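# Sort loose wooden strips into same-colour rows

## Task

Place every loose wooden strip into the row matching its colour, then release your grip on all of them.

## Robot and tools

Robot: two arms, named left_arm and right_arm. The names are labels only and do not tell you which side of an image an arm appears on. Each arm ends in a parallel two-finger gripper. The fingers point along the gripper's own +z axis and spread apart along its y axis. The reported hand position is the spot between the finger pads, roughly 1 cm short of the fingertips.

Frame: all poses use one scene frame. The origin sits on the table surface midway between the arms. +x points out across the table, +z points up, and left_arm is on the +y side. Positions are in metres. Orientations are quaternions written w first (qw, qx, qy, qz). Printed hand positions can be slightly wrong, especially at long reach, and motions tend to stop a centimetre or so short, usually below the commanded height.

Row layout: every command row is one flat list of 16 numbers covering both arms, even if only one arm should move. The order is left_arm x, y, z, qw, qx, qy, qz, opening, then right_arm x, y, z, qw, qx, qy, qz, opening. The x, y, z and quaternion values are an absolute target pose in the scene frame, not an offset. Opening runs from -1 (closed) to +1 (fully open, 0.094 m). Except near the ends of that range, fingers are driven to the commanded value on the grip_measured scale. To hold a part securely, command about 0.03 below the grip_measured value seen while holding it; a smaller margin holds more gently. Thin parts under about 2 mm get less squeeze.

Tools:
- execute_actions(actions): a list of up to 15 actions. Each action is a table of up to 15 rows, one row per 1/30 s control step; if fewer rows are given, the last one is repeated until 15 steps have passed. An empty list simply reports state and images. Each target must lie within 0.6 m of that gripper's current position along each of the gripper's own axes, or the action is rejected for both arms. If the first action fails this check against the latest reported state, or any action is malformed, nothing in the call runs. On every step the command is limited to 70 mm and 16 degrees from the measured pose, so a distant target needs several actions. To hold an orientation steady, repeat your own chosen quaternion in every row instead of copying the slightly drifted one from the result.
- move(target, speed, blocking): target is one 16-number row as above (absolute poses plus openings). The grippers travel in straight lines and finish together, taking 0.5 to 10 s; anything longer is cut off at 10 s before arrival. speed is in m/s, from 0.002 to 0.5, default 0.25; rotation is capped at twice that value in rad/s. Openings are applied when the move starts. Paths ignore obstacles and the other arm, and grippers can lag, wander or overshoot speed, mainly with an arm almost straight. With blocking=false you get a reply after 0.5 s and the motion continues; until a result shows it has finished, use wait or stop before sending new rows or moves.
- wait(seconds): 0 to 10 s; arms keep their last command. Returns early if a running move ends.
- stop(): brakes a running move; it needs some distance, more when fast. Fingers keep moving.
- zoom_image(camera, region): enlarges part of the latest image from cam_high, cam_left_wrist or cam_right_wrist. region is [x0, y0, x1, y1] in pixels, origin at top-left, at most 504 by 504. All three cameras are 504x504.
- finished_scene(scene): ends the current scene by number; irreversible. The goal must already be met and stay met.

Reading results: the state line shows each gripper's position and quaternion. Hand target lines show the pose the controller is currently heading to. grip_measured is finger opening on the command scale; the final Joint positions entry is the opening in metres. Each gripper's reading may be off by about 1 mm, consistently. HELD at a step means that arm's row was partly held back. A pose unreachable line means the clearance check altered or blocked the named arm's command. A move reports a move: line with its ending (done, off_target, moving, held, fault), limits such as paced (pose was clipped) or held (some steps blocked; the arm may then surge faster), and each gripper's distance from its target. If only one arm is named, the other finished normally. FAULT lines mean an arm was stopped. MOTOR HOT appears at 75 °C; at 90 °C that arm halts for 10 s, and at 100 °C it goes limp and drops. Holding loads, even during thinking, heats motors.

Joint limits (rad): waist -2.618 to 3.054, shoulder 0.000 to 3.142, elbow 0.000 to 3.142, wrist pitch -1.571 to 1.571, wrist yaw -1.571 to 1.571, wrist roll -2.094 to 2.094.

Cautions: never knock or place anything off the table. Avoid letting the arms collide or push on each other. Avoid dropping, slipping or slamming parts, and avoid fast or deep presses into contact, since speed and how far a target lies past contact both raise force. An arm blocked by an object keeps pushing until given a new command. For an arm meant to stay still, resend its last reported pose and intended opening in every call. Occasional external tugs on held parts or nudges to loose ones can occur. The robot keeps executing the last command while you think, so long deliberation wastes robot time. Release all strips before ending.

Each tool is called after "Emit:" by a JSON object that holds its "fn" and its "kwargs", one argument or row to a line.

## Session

Emit:
{"fn": "execute_actions", "kwargs": {
  "actions": []
}}

Scene clock: 0.00 s.
left_arm: end_effector_position=(+0.2085, +0.5750, +0.3279) grip_measured=+1.000 end_effector_quat_wxyz=(+0.572, -0.265, +0.749, -0.205) | right_arm: end_effector_position=(+0.1610, -0.0923, +0.1197) grip_measured=+1.000 end_effector_quat_wxyz=(-0.306, +0.653, -0.582, +0.376)
Joint positions: left_arm=[ 1.373  1.231  1.256 -1.024  1.254  0.292  0.094] | right_arm=[ 1.292  1.578  0.934 -0.769  1.005 -0.345  0.094]
Joint velocities: left_arm=[ 0.012 -0.012  0.002 -0.037  0.022  0.066  0.   ] | right_arm=[-0.012  0.002 -0.007 -0.066  0.022  0.022  0.   ]
Hand target (left_arm): +0.209, +0.572, +0.333; +0.577, -0.257, +0.748, -0.205
Hand target (right_arm): +0.163, -0.089, +0.127; -0.320, +0.643, -0.587, +0.373

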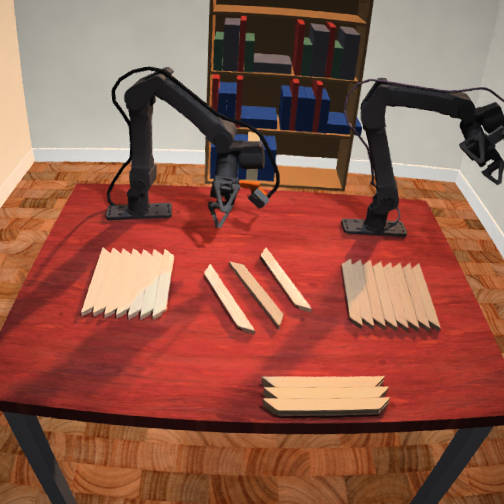

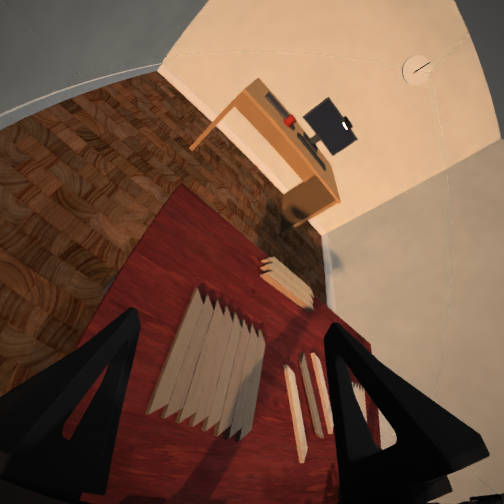

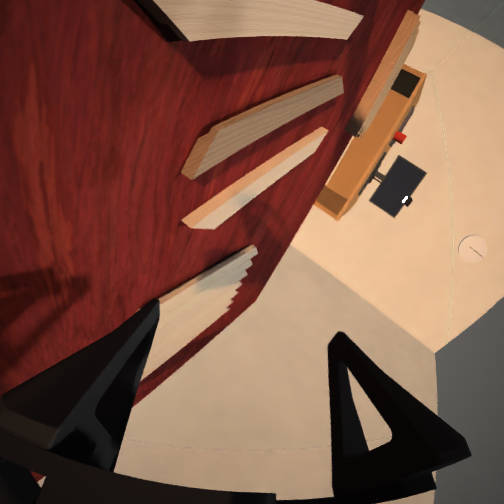

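Emit:
{"fn": "zoom_image", "kwargs": {
  "camera": "cam_high",
  "region": [70,230,450,350]
}}

Region (70, 230, 450, 350) of cam_high's 504x504 image, scaled by 1.326, with more detail than that image has; it fills the top 159 rows of this view, and the rest is white.

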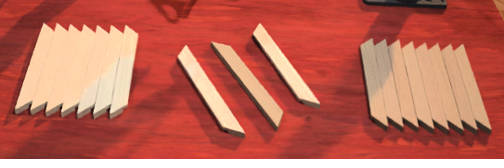

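Emit:
{"fn": "move", "kwargs": {
  "target": [0.28,0.15,0.12,0,0.64,0.77,0,0.3, 0.2,-0.3,0.12,0,-0.24,0.97,0,0.3],
  "speed": 0.4
}}

Emit:
{"fn": "move", "kwargs": {
  "target": [0.325,0.005,0.05,0,0.97,0.242,0,0.3, 0.2,-0.3,0.12,0,-0.24,0.97,0,0.3],
  "speed": 0.4
}}

Scene clock: 5.27 s.
left_arm: end_effector_position=(+0.2824, +0.1533, +0.1151) grip_measured=+0.301 end_effector_quat_wxyz=(-0.016, +0.634, +0.773, +0.013) | right_arm: end_effector_position=(+0.1929, -0.3029, +0.1136) grip_measured=+0.301 end_effector_quat_wxyz=(-0.016, -0.241, +0.970, -0.010)
Joint positions: left_arm=[-0.678  1.918  1.664 -1.348 -0.027  0.712  0.061] | right_arm=[ 0.077  1.421  1.111 -1.291  0.02  -0.274  0.061]
Joint velocities: left_arm=[ 0.002 -0.017  0.002 -0.022 -0.081  0.007  0.001] | right_arm=[-0.042  0.017 -0.007 -0.066 -0.066 -0.066 -0.001]
Hand target (left_arm): +0.284, +0.150, +0.120; -0.013, +0.640, +0.768, +0.014
Hand target (right_arm): +0.198, -0.301, +0.118; -0.012, -0.240, +0.971, -0.002
Off the commanded pose (left_arm): 0.006 m, 3 deg.
Off the commanded pose (right_arm): 0.010 m, 2 deg.
move: off_target (left_arm)

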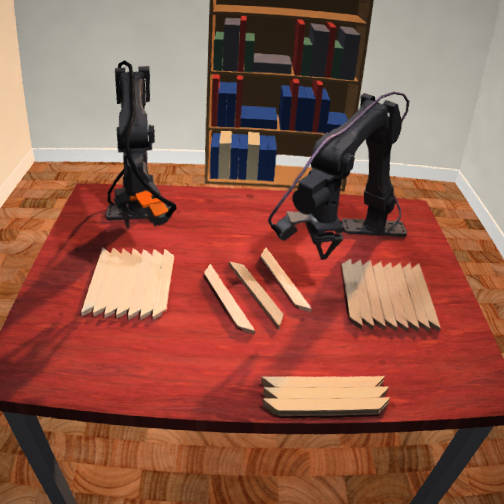

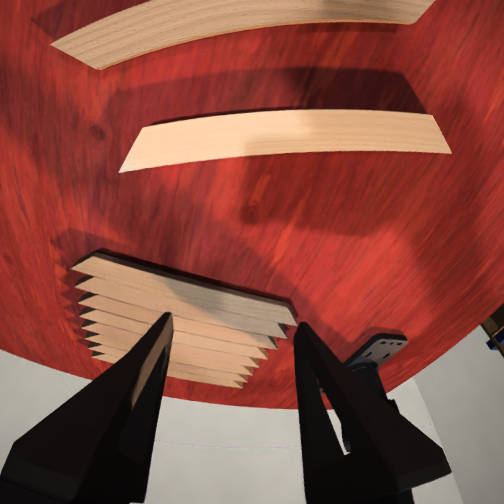

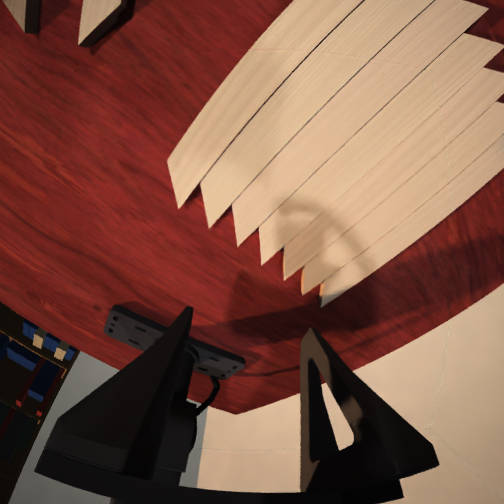

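Scene clock: 7.60 s.
left_arm: end_effector_position=(+0.3327, +0.0094, +0.0497) grip_measured=+0.302 end_effector_quat_wxyz=(+0.004, +0.968, +0.252, +0.013) | right_arm: end_effector_position=(+0.1926, -0.3019, +0.1136) grip_measured=+0.301 end_effector_quat_wxyz=(-0.016, -0.242, +0.970, -0.007)
Joint positions: left_arm=[-0.845  2.503  2.351 -1.399 -0.018  1.804  0.061] | right_arm=[ 0.077  1.421  1.111 -1.291  0.014 -0.275  0.061]
Joint velocities: left_arm=[ 0.002  0.002 -0.022 -0.066 -0.037 -0.007 -0.   ] | right_arm=[-0.032 -0.007 -0.002  0.007  0.022 -0.095 -0.   ]
Hand target (left_arm): +0.327, +0.006, +0.048; +0.000, +0.970, +0.242, +0.002
Hand target (right_arm): +0.200, -0.300, +0.120; -0.000, -0.240, +0.971, -0.000
Off the commanded pose (left_arm): 0.009 m, 2 deg.
Off the commanded pose (right_arm): 0.010 m, 2 deg.
move: done

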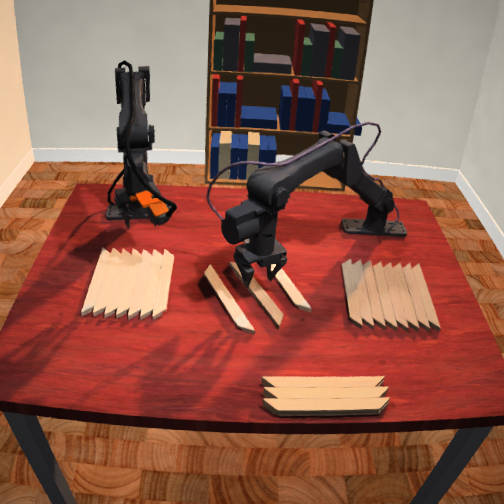

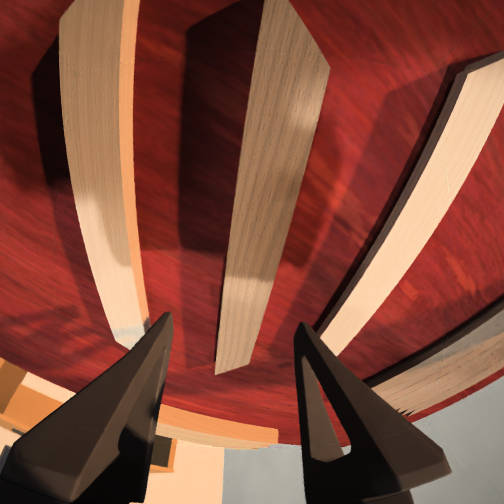

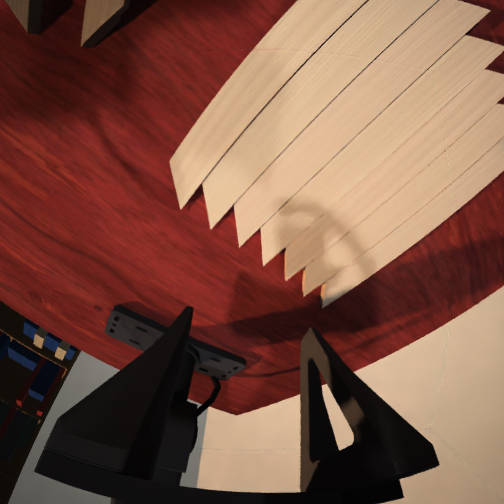

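Emit:
{"fn": "move", "kwargs": {
  "target": [0.315,0.007,0.003,0,0.985,0.174,0,0.3, 0.2,-0.3,0.12,0,-0.24,0.97,0,0.3],
  "speed": 0.08
}}

Emit:
{"fn": "move", "kwargs": {
  "target": [0.315,0.007,0.003,0,0.985,0.174,0,-0.5, 0.2,-0.3,0.12,0,-0.24,0.97,0,0.3]
}}

Scene clock: 10.07 s.
left_arm: end_effector_position=(+0.3224, +0.0118, +0.0065) grip_measured=+0.301 end_effector_quat_wxyz=(-0.004, +0.982, +0.187, +0.007) | right_arm: end_effector_position=(+0.1926, -0.3019, +0.1136) grip_measured=+0.301 end_effector_quat_wxyz=(-0.016, -0.242, +0.970, -0.007)
Joint positions: left_arm=[-0.857  2.481  2.139 -1.229 -0.016  1.926  0.061] | right_arm=[ 0.077  1.421  1.111 -1.291  0.014 -0.275  0.061]
Joint velocities: left_arm=[-0.042 -0.002 -0.012 -0.007 -0.022 -0.051  0.   ] | right_arm=[-0.012  0.007 -0.017 -0.037 -0.007  0.022 -0.   ]
Hand target (left_arm): +0.315, +0.008, +0.003; -0.001, +0.985, +0.174, +0.000
Hand target (right_arm): +0.200, -0.300, +0.120; -0.000, -0.240, +0.971, -0.000
Off the commanded pose (left_arm): 0.009 m, 2 deg.
Off the commanded pose (right_arm): 0.010 m, 2 deg.
move: done

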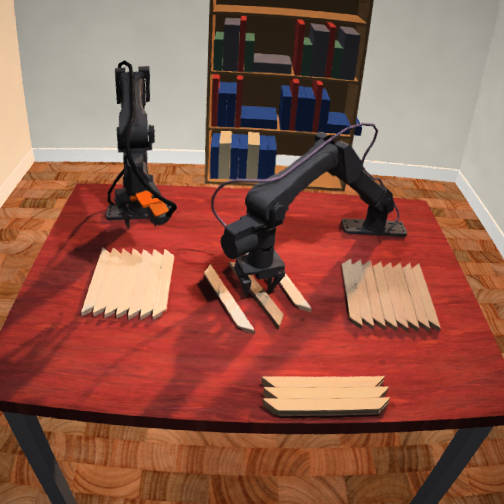

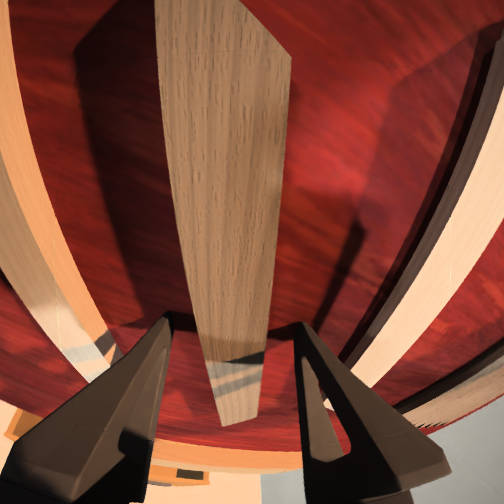

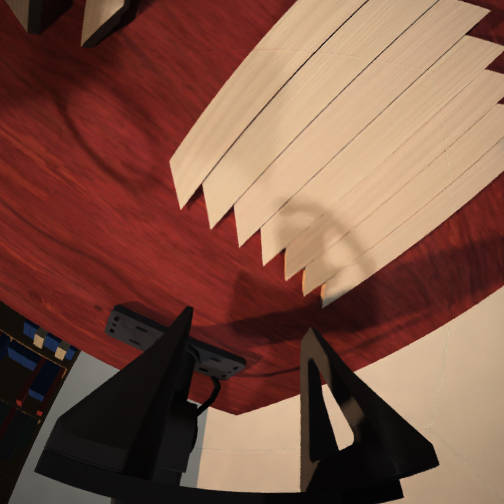

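Scene clock: 10.77 s.
left_arm: end_effector_position=(+0.3225, +0.0123, +0.0065) grip_measured=-0.418 end_effector_quat_wxyz=(-0.005, +0.982, +0.187, +0.007) | right_arm: end_effector_position=(+0.1926, -0.3019, +0.1136) grip_measured=+0.301 end_effector_quat_wxyz=(-0.016, -0.242, +0.970, -0.007)
Joint positions: left_arm=[-0.857  2.481  2.139 -1.23  -0.017  1.927  0.027] | right_arm=[ 0.077  1.421  1.111 -1.291  0.014 -0.275  0.061]
Joint velocities: left_arm=[-0.017 -0.012  0.012  0.037 -0.051  0.037 -0.001] | right_arm=[-0.002 -0.002 -0.007 -0.051 -0.007 -0.022 -0.   ]
Hand target (left_arm): +0.315, +0.007, +0.003; -0.001, +0.985, +0.174, +0.000
Hand target (right_arm): +0.200, -0.300, +0.120; -0.000, -0.240, +0.971, -0.000
Off the commanded pose (left_arm): 0.010 m, 2 deg.
Off the commanded pose (right_arm): 0.010 m, 2 deg.
move: done

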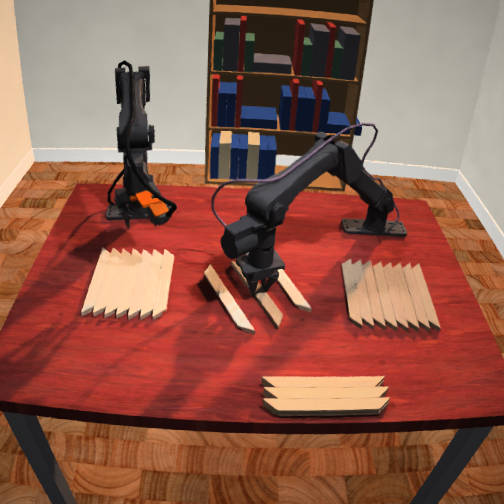

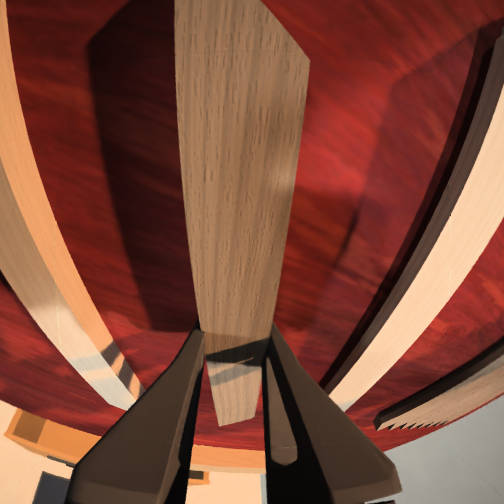

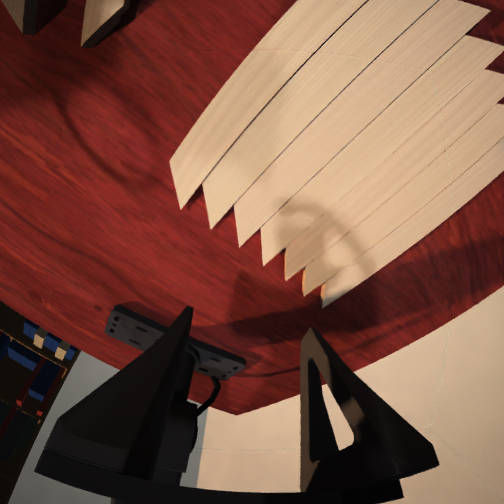

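Emit:
{"fn": "move", "kwargs": {
  "target": [0.315,0.02,0.07,0,0.985,0.174,0,-0.5, 0.2,-0.3,0.12,0,-0.24,0.97,0,0.3]
}}

Emit:
{"fn": "move", "kwargs": {
  "target": [0.31,0.12,0.07,0,0.5,0.866,0,-0.5, 0.22,-0.25,0.12,0,-0.24,0.97,0,0.3],
  "speed": 0.4
}}

Emit:
{"fn": "move", "kwargs": {
  "target": [0.305,0.19,0.035,0,0.03,1,0,-0.5, 0.33,-0.06,0.055,0,-0.22,0.975,0,0.3],
  "speed": 0.4
}}

Scene clock: 12.30 s.
left_arm: end_effector_position=(+0.3158, +0.0189, +0.0605) grip_measured=-0.418 end_effector_quat_wxyz=(-0.006, +0.984, +0.177, +0.005) | right_arm: end_effector_position=(+0.1926, -0.3019, +0.1136) grip_measured=+0.301 end_effector_quat_wxyz=(-0.016, -0.242, +0.970, -0.007)
Joint positions: left_arm=[-0.857  2.427  2.255 -1.404 -0.014  1.948  0.027] | right_arm=[ 0.077  1.421  1.111 -1.291  0.014 -0.275  0.061]
Joint velocities: left_arm=[-0.022 -0.007  0.007  0.022  0.007 -0.066 -0.   ] | right_arm=[ 0.007  0.002 -0.007 -0.007 -0.066 -0.007  0.   ]
Hand target (left_arm): +0.316, +0.019, +0.070; +0.001, +0.985, +0.174, +0.000
Hand target (right_arm): +0.200, -0.300, +0.120; -0.000, -0.240, +0.971, -0.000
Off the commanded pose (left_arm): 0.010 m, 1 deg.
Off the commanded pose (right_arm): 0.010 m, 2 deg.
move: done

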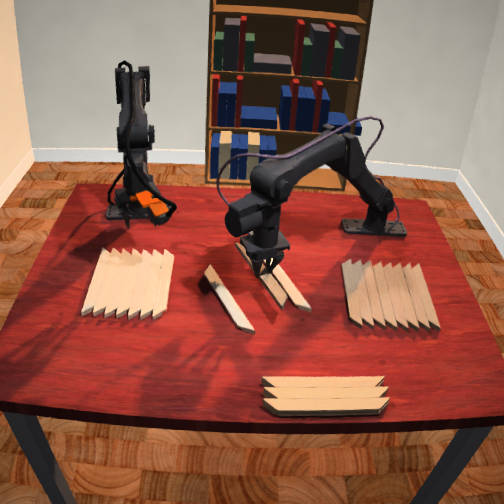

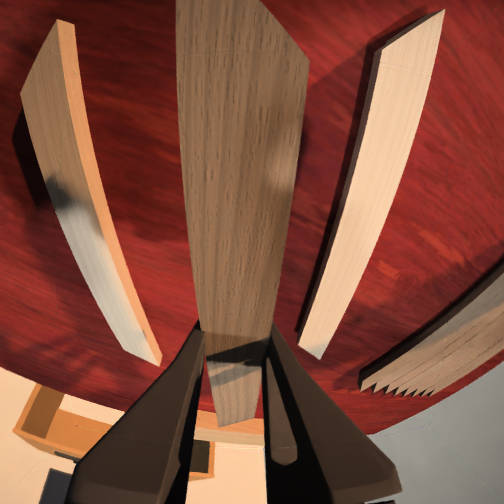

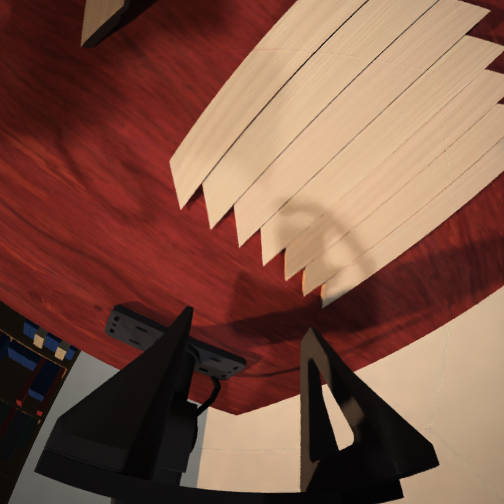

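Scene clock: 15.17 s.
left_arm: end_effector_position=(+0.3062, +0.1194, +0.0643) grip_measured=-0.421 end_effector_quat_wxyz=(-0.016, +0.509, +0.860, +0.005) | right_arm: end_effector_position=(+0.2112, -0.2587, +0.1163) grip_measured=+0.301 end_effector_quat_wxyz=(-0.013, -0.239, +0.971, -0.009)
Joint positions: left_arm=[-0.699  2.094  1.716 -1.225 -0.004  0.388  0.027] | right_arm=[ 0.228  1.532  1.221 -1.288  0.014 -0.118  0.061]
Joint velocities: left_arm=[ 0.002 -0.007 -0.002  0.11   0.022  0.007 -0.001] | right_arm=[ 0.012 -0.002 -0.002 -0.022 -0.007 -0.037 -0.001]
Hand target (left_arm): +0.308, +0.120, +0.071; -0.001, +0.500, +0.866, -0.001
Hand target (right_arm): +0.220, -0.250, +0.120; +0.001, -0.240, +0.971, -0.001
Off the commanded pose (left_arm): 0.007 m, 2 deg.
Off the commanded pose (right_arm): 0.013 m, 2 deg.
move: off_target (right_arm)

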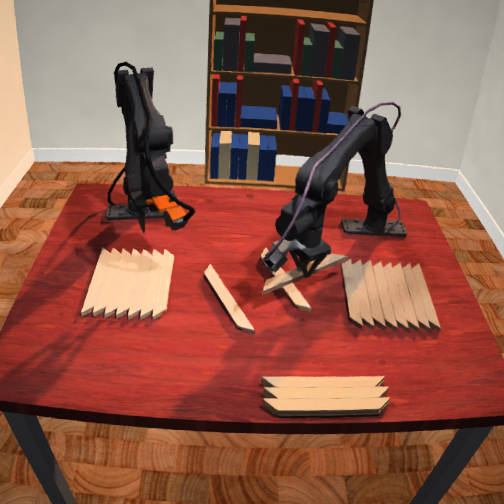

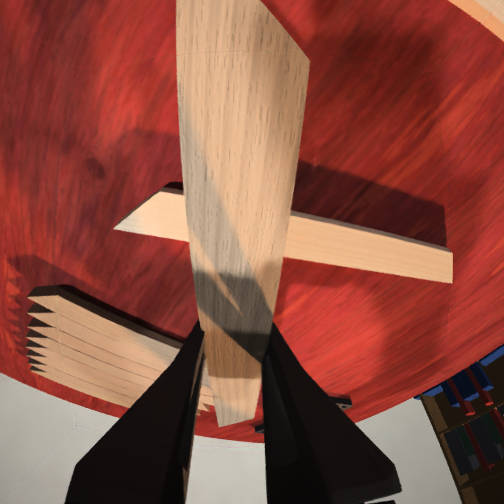

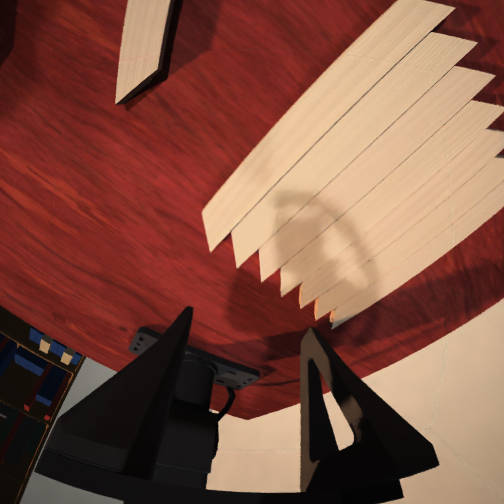

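Scene clock: 17.13 s.
left_arm: end_effector_position=(+0.3011, +0.1885, +0.0303) grip_measured=-0.422 end_effector_quat_wxyz=(-0.014, +0.040, +0.999, +0.005) | right_arm: end_effector_position=(+0.3285, -0.0659, +0.0477) grip_measured=+0.301 end_effector_quat_wxyz=(-0.004, -0.221, +0.975, -0.008)
Joint positions: left_arm=[-0.55   1.959  1.378 -1.02   0.004 -0.452  0.027] | right_arm=[ 0.537  2.348  2.066 -1.302  0.012  0.228  0.061]
Joint velocities: left_arm=[ 0.007  0.002  0.007  0.051  0.022 -0.007 -0.   ] | right_arm=[ 0.022  0.007  0.012 -0.037 -0.037  0.007 -0.001]
Hand target (left_arm): +0.303, +0.190, +0.035; -0.002, +0.030, +1.000, -0.001
Hand target (right_arm): +0.330, -0.060, +0.054; +0.003, -0.220, +0.976, -0.001
Off the commanded pose (left_arm): 0.006 m, 2 deg.
Off the commanded pose (right_arm): 0.010 m, 1 deg.
move: done

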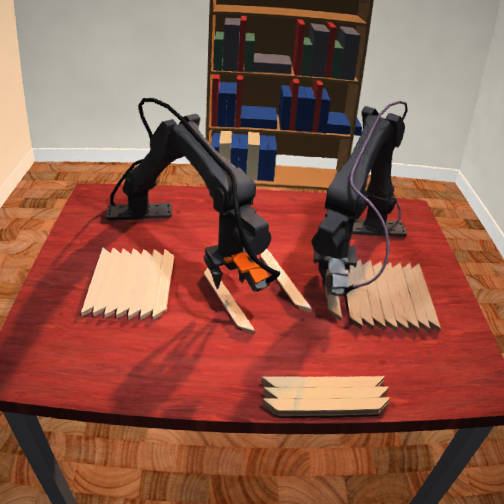

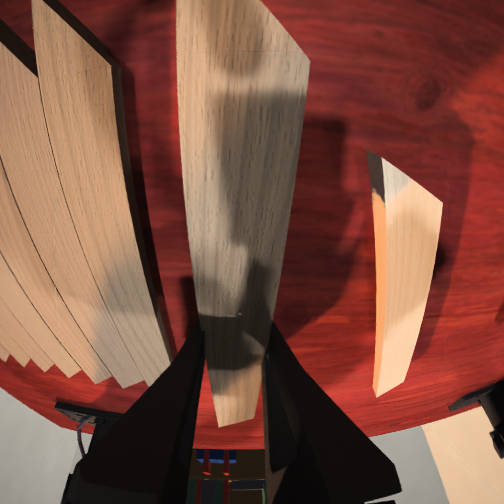

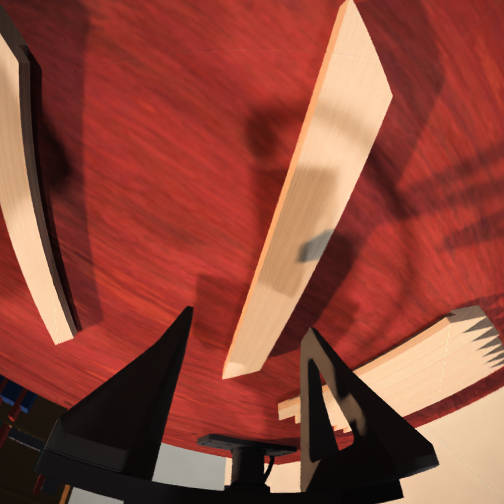

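Emit:
{"fn": "move", "kwargs": {
  "target": [0.308,0.198,0.004,0,0.02,1,0,-0.5, 0.34,-0.07,0.008,0,-0.17,0.985,0,0.5],
  "speed": 0.06
}}

Scene clock: 24.90 s.
left_arm: end_effector_position=(+0.3076, +0.1931, +0.0125) grip_measured=-0.422 end_effector_quat_wxyz=(+0.004, +0.029, +1.000, -0.005) | right_arm: end_effector_position=(+0.3352, -0.0703, +0.0127) grip_measured=+0.498 end_effector_quat_wxyz=(-0.005, -0.178, +0.984, -0.007)
Joint positions: left_arm=[-0.529  1.959  1.302 -0.903  0.004 -0.454  0.027] | right_arm=[ 0.52   2.38   1.982 -1.187  0.009  0.298  0.07 ]
Joint velocities: left_arm=[-0.007 -0.007 -0.007  0.037 -0.007  0.022 -0.   ] | right_arm=[ 0.002 -0.007  0.002 -0.022 -0.081 -0.081 -0.001]
Hand target (left_arm): +0.307, +0.198, +0.004; -0.000, +0.020, +1.000, -0.000
Hand target (right_arm): +0.340, -0.070, +0.008; -0.001, -0.170, +0.985, -0.000
Off the commanded pose (left_arm): 0.010 m, 1 deg.
Off the commanded pose (right_arm): 0.007 m, 1 deg.
move: done

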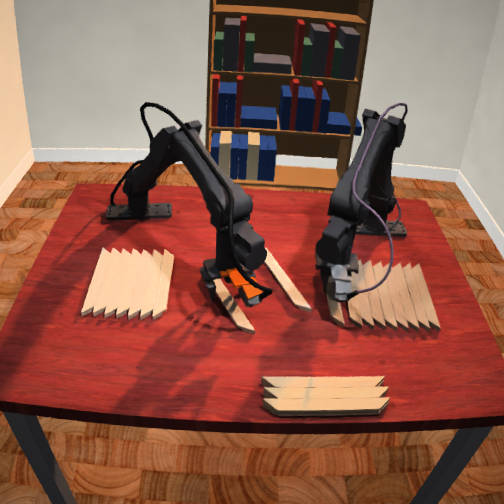

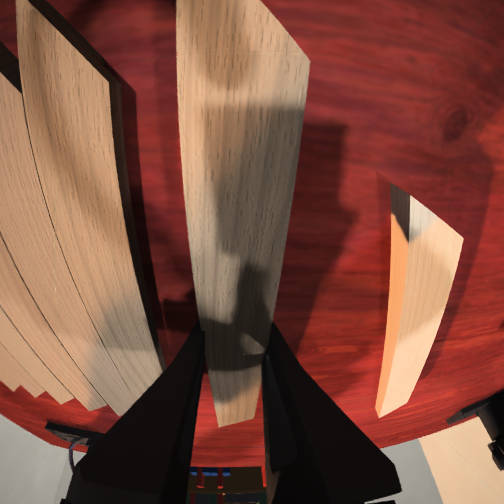

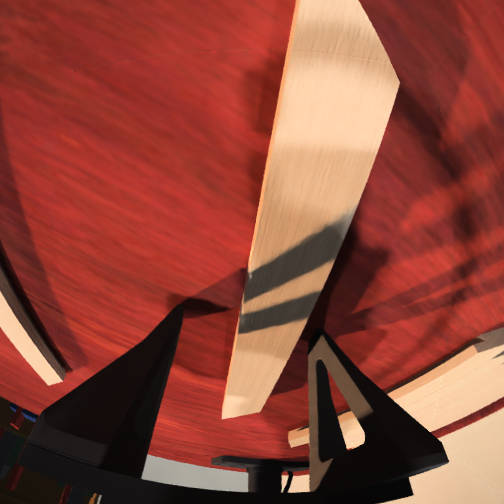

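Emit:
{"fn": "move", "kwargs": {
  "target": [0.30,0.198,0.002,0,0.02,1,0,-0.5, 0.34,-0.075,0.008,0,-0.17,0.985,0,-0.5],
  "speed": 0.05
}}

Emit:
{"fn": "move", "kwargs": {
  "target": [0.30,0.198,0.002,0,0.02,1,0,-0.25, 0.33,-0.08,0.07,0,-0.17,0.985,0,-0.5]
}}

Emit:
{"fn": "move", "kwargs": {
  "target": [0.30,0.198,0.07,0,0.02,1,0,-0.25, 0.27,-0.09,0.06,0,-0.976,0.216,0,-0.5],
  "speed": 0.4
}}

Emit:
{"fn": "move", "kwargs": {
  "target": [0.31,0.15,0.05,0,0.02,1,0,-1, 0.27,-0.09,0.012,0,-0.976,0.216,0,-0.5],
  "speed": 0.07
}}

Scene clock: 26.43 s.
left_arm: end_effector_position=(+0.3015, +0.1965, +0.0060) grip_measured=-0.422 end_effector_quat_wxyz=(-0.003, +0.027, +1.000, -0.001) | right_arm: end_effector_position=(+0.3354, -0.0708, +0.0114) grip_measured=-0.422 end_effector_quat_wxyz=(-0.005, -0.176, +0.984, -0.006)
Joint positions: left_arm=[-0.529  1.959  1.274 -0.89   0.004 -0.457  0.027] | right_arm=[ 0.517  2.38   1.977 -1.182  0.005  0.298  0.027]
Joint velocities: left_arm=[ 0.012  0.002 -0.007  0.022 -0.051  0.037 -0.   ] | right_arm=[-0.012 -0.007 -0.012  0.037 -0.051  0.022  0.   ]
Hand target (left_arm): +0.300, +0.198, +0.002; -0.000, +0.020, +1.000, +0.000
Hand target (right_arm): +0.340, -0.075, +0.008; -0.001, -0.170, +0.985, -0.000
Off the commanded pose (left_arm): 0.005 m, 1 deg.
Off the commanded pose (right_arm): 0.007 m, 1 deg.
move: done

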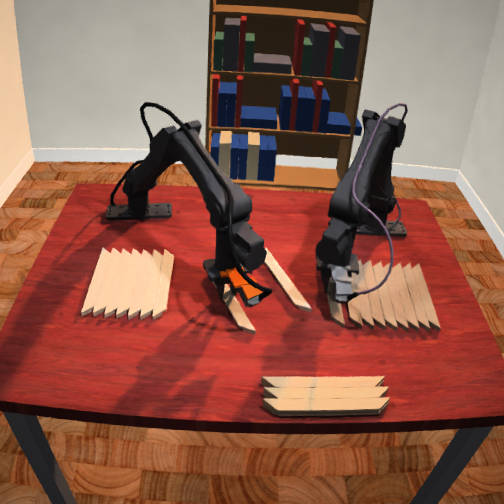

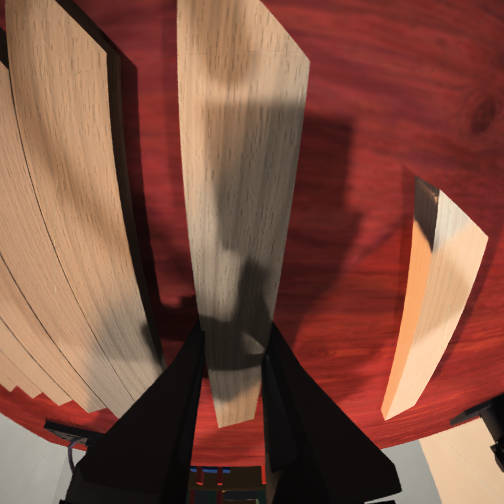

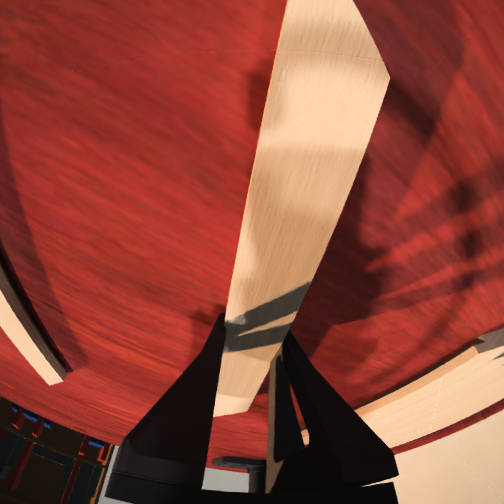

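Scene clock: 27.47 s.
left_arm: end_effector_position=(+0.3018, +0.1958, +0.0060) grip_measured=-0.252 end_effector_quat_wxyz=(-0.003, +0.025, +1.000, -0.003) | right_arm: end_effector_position=(+0.3225, -0.0807, +0.0509) grip_measured=-0.422 end_effector_quat_wxyz=(-0.020, -0.176, +0.984, -0.013)
Joint positions: left_arm=[-0.529  1.959  1.274 -0.888  0.007 -0.46   0.035] | right_arm=[ 0.517  2.32   2.028 -1.326  0.005  0.298  0.027]
Joint velocities: left_arm=[ 0.002 -0.002  0.002  0.007  0.125  0.037  0.   ] | right_arm=[-0.012 -0.002 -0.007  0.007 -0.037 -0.022  0.   ]
Hand target (left_arm): +0.300, +0.198, +0.002; -0.000, +0.020, +1.000, +0.000
Hand target (right_arm): +0.330, -0.080, +0.070; -0.000, -0.170, +0.985, -0.000
Off the commanded pose (left_arm): 0.005 m, 1 deg.
Off the commanded pose (right_arm): 0.021 m, 3 deg.
move: off_target (right_arm)

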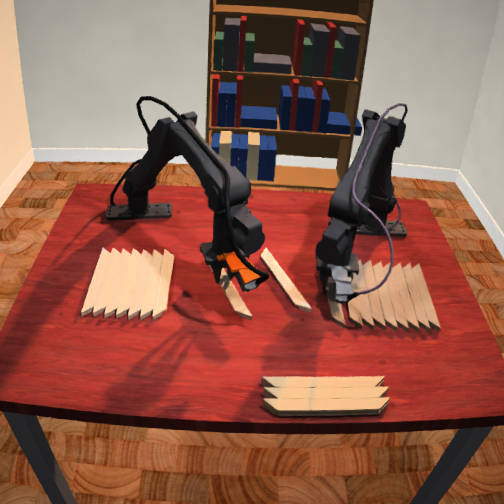

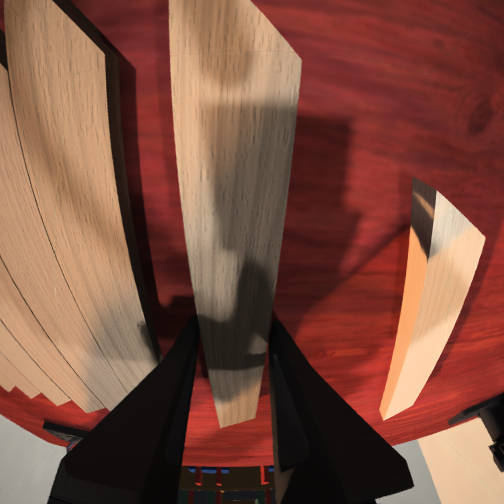

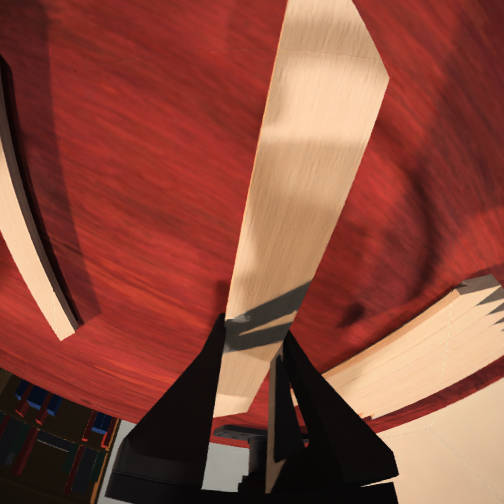

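Scene clock: 31.10 s.
left_arm: end_effector_position=(+0.2944, +0.1999, +0.0546) grip_measured=-0.251 end_effector_quat_wxyz=(-0.019, +0.025, +0.999, +0.006) | right_arm: end_effector_position=(+0.2737, -0.0955, +0.0464) grip_measured=-0.425 end_effector_quat_wxyz=(+0.019, +0.974, -0.225, -0.002)
Joint positions: left_arm=[-0.529  1.898  1.395 -1.107  0.007 -0.461  0.035] | right_arm=[ 0.569  2.103  1.658 -1.159  0.019 -1.984  0.027]
Joint velocities: left_arm=[-0.012  0.002 -0.017  0.007 -0.007 -0.037 -0.001] | right_arm=[ 0.002  0.007 -0.007 -0.022 -0.022 -0.095 -0.   ]
Hand target (left_arm): +0.301, +0.197, +0.070; +0.000, +0.020, +1.000, -0.000
Hand target (right_arm): +0.270, -0.090, +0.060; -0.000, +0.976, -0.216, +0.001
Off the commanded pose (left_arm): 0.016 m, 2 deg.
Off the commanded pose (right_arm): 0.015 m, 2 deg.
move: off_target (left_arm, right_arm)

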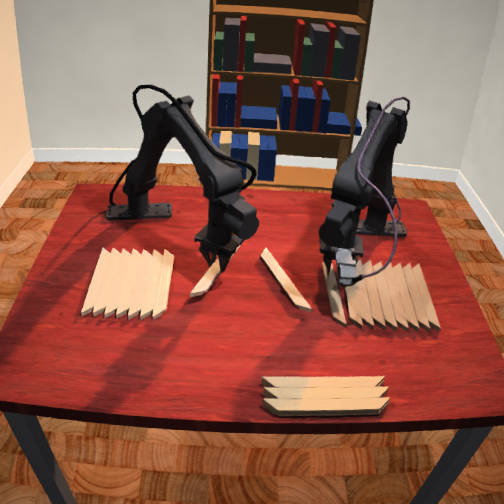

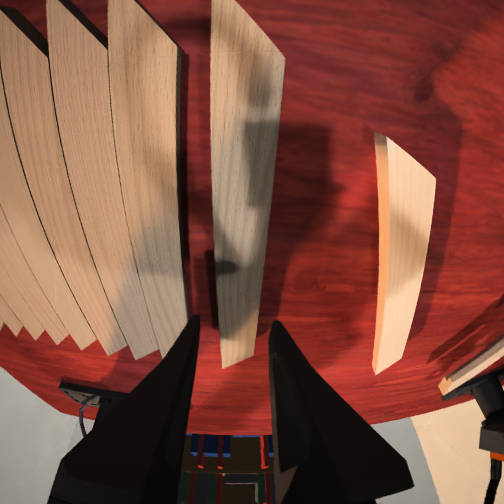

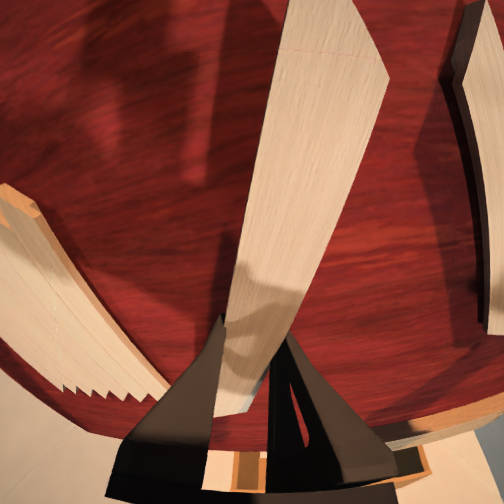

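Scene clock: 32.33 s.
left_arm: end_effector_position=(+0.3028, +0.1576, +0.0479) grip_measured=-0.979 end_effector_quat_wxyz=(-0.012, +0.022, +1.000, +0.003) | right_arm: end_effector_position=(+0.2756, -0.0937, +0.0160) grip_measured=-0.425 end_effector_quat_wxyz=(+0.001, +0.975, -0.224, +0.010)
Joint positions: left_arm=[-0.618  1.999  1.508 -1.104  0.007 -0.556  0.001] | right_arm=[ 0.569  2.103  1.534 -0.991  0.018 -1.986  0.027]
Joint velocities: left_arm=[-0.012  0.002  0.002 -0.051  0.007 -0.022 -0.001] | right_arm=[-0.002  0.017 -0.007 -0.007 -0.022 -0.007 -0.   ]
Hand target (left_arm): +0.311, +0.150, +0.050; +0.001, +0.020, +1.000, +0.000
Hand target (right_arm): +0.270, -0.090, +0.012; +0.000, +0.976, -0.216, +0.000
Off the commanded pose (left_arm): 0.011 m, 1 deg.
Off the commanded pose (right_arm): 0.008 m, 1 deg.
move: off_target (left_arm)

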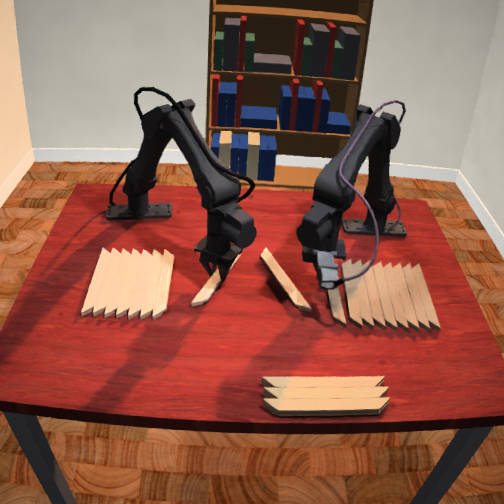

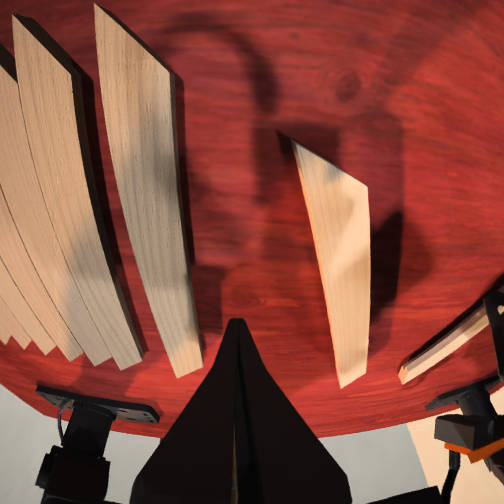

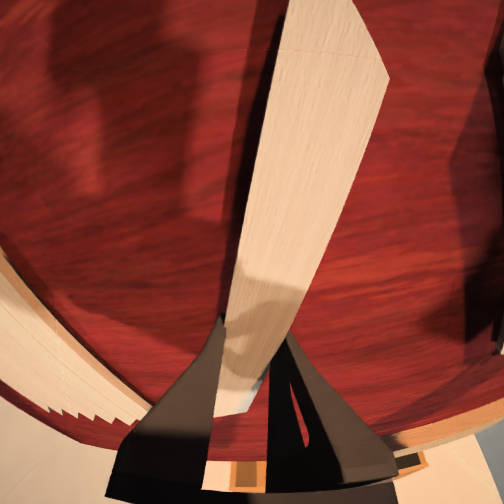

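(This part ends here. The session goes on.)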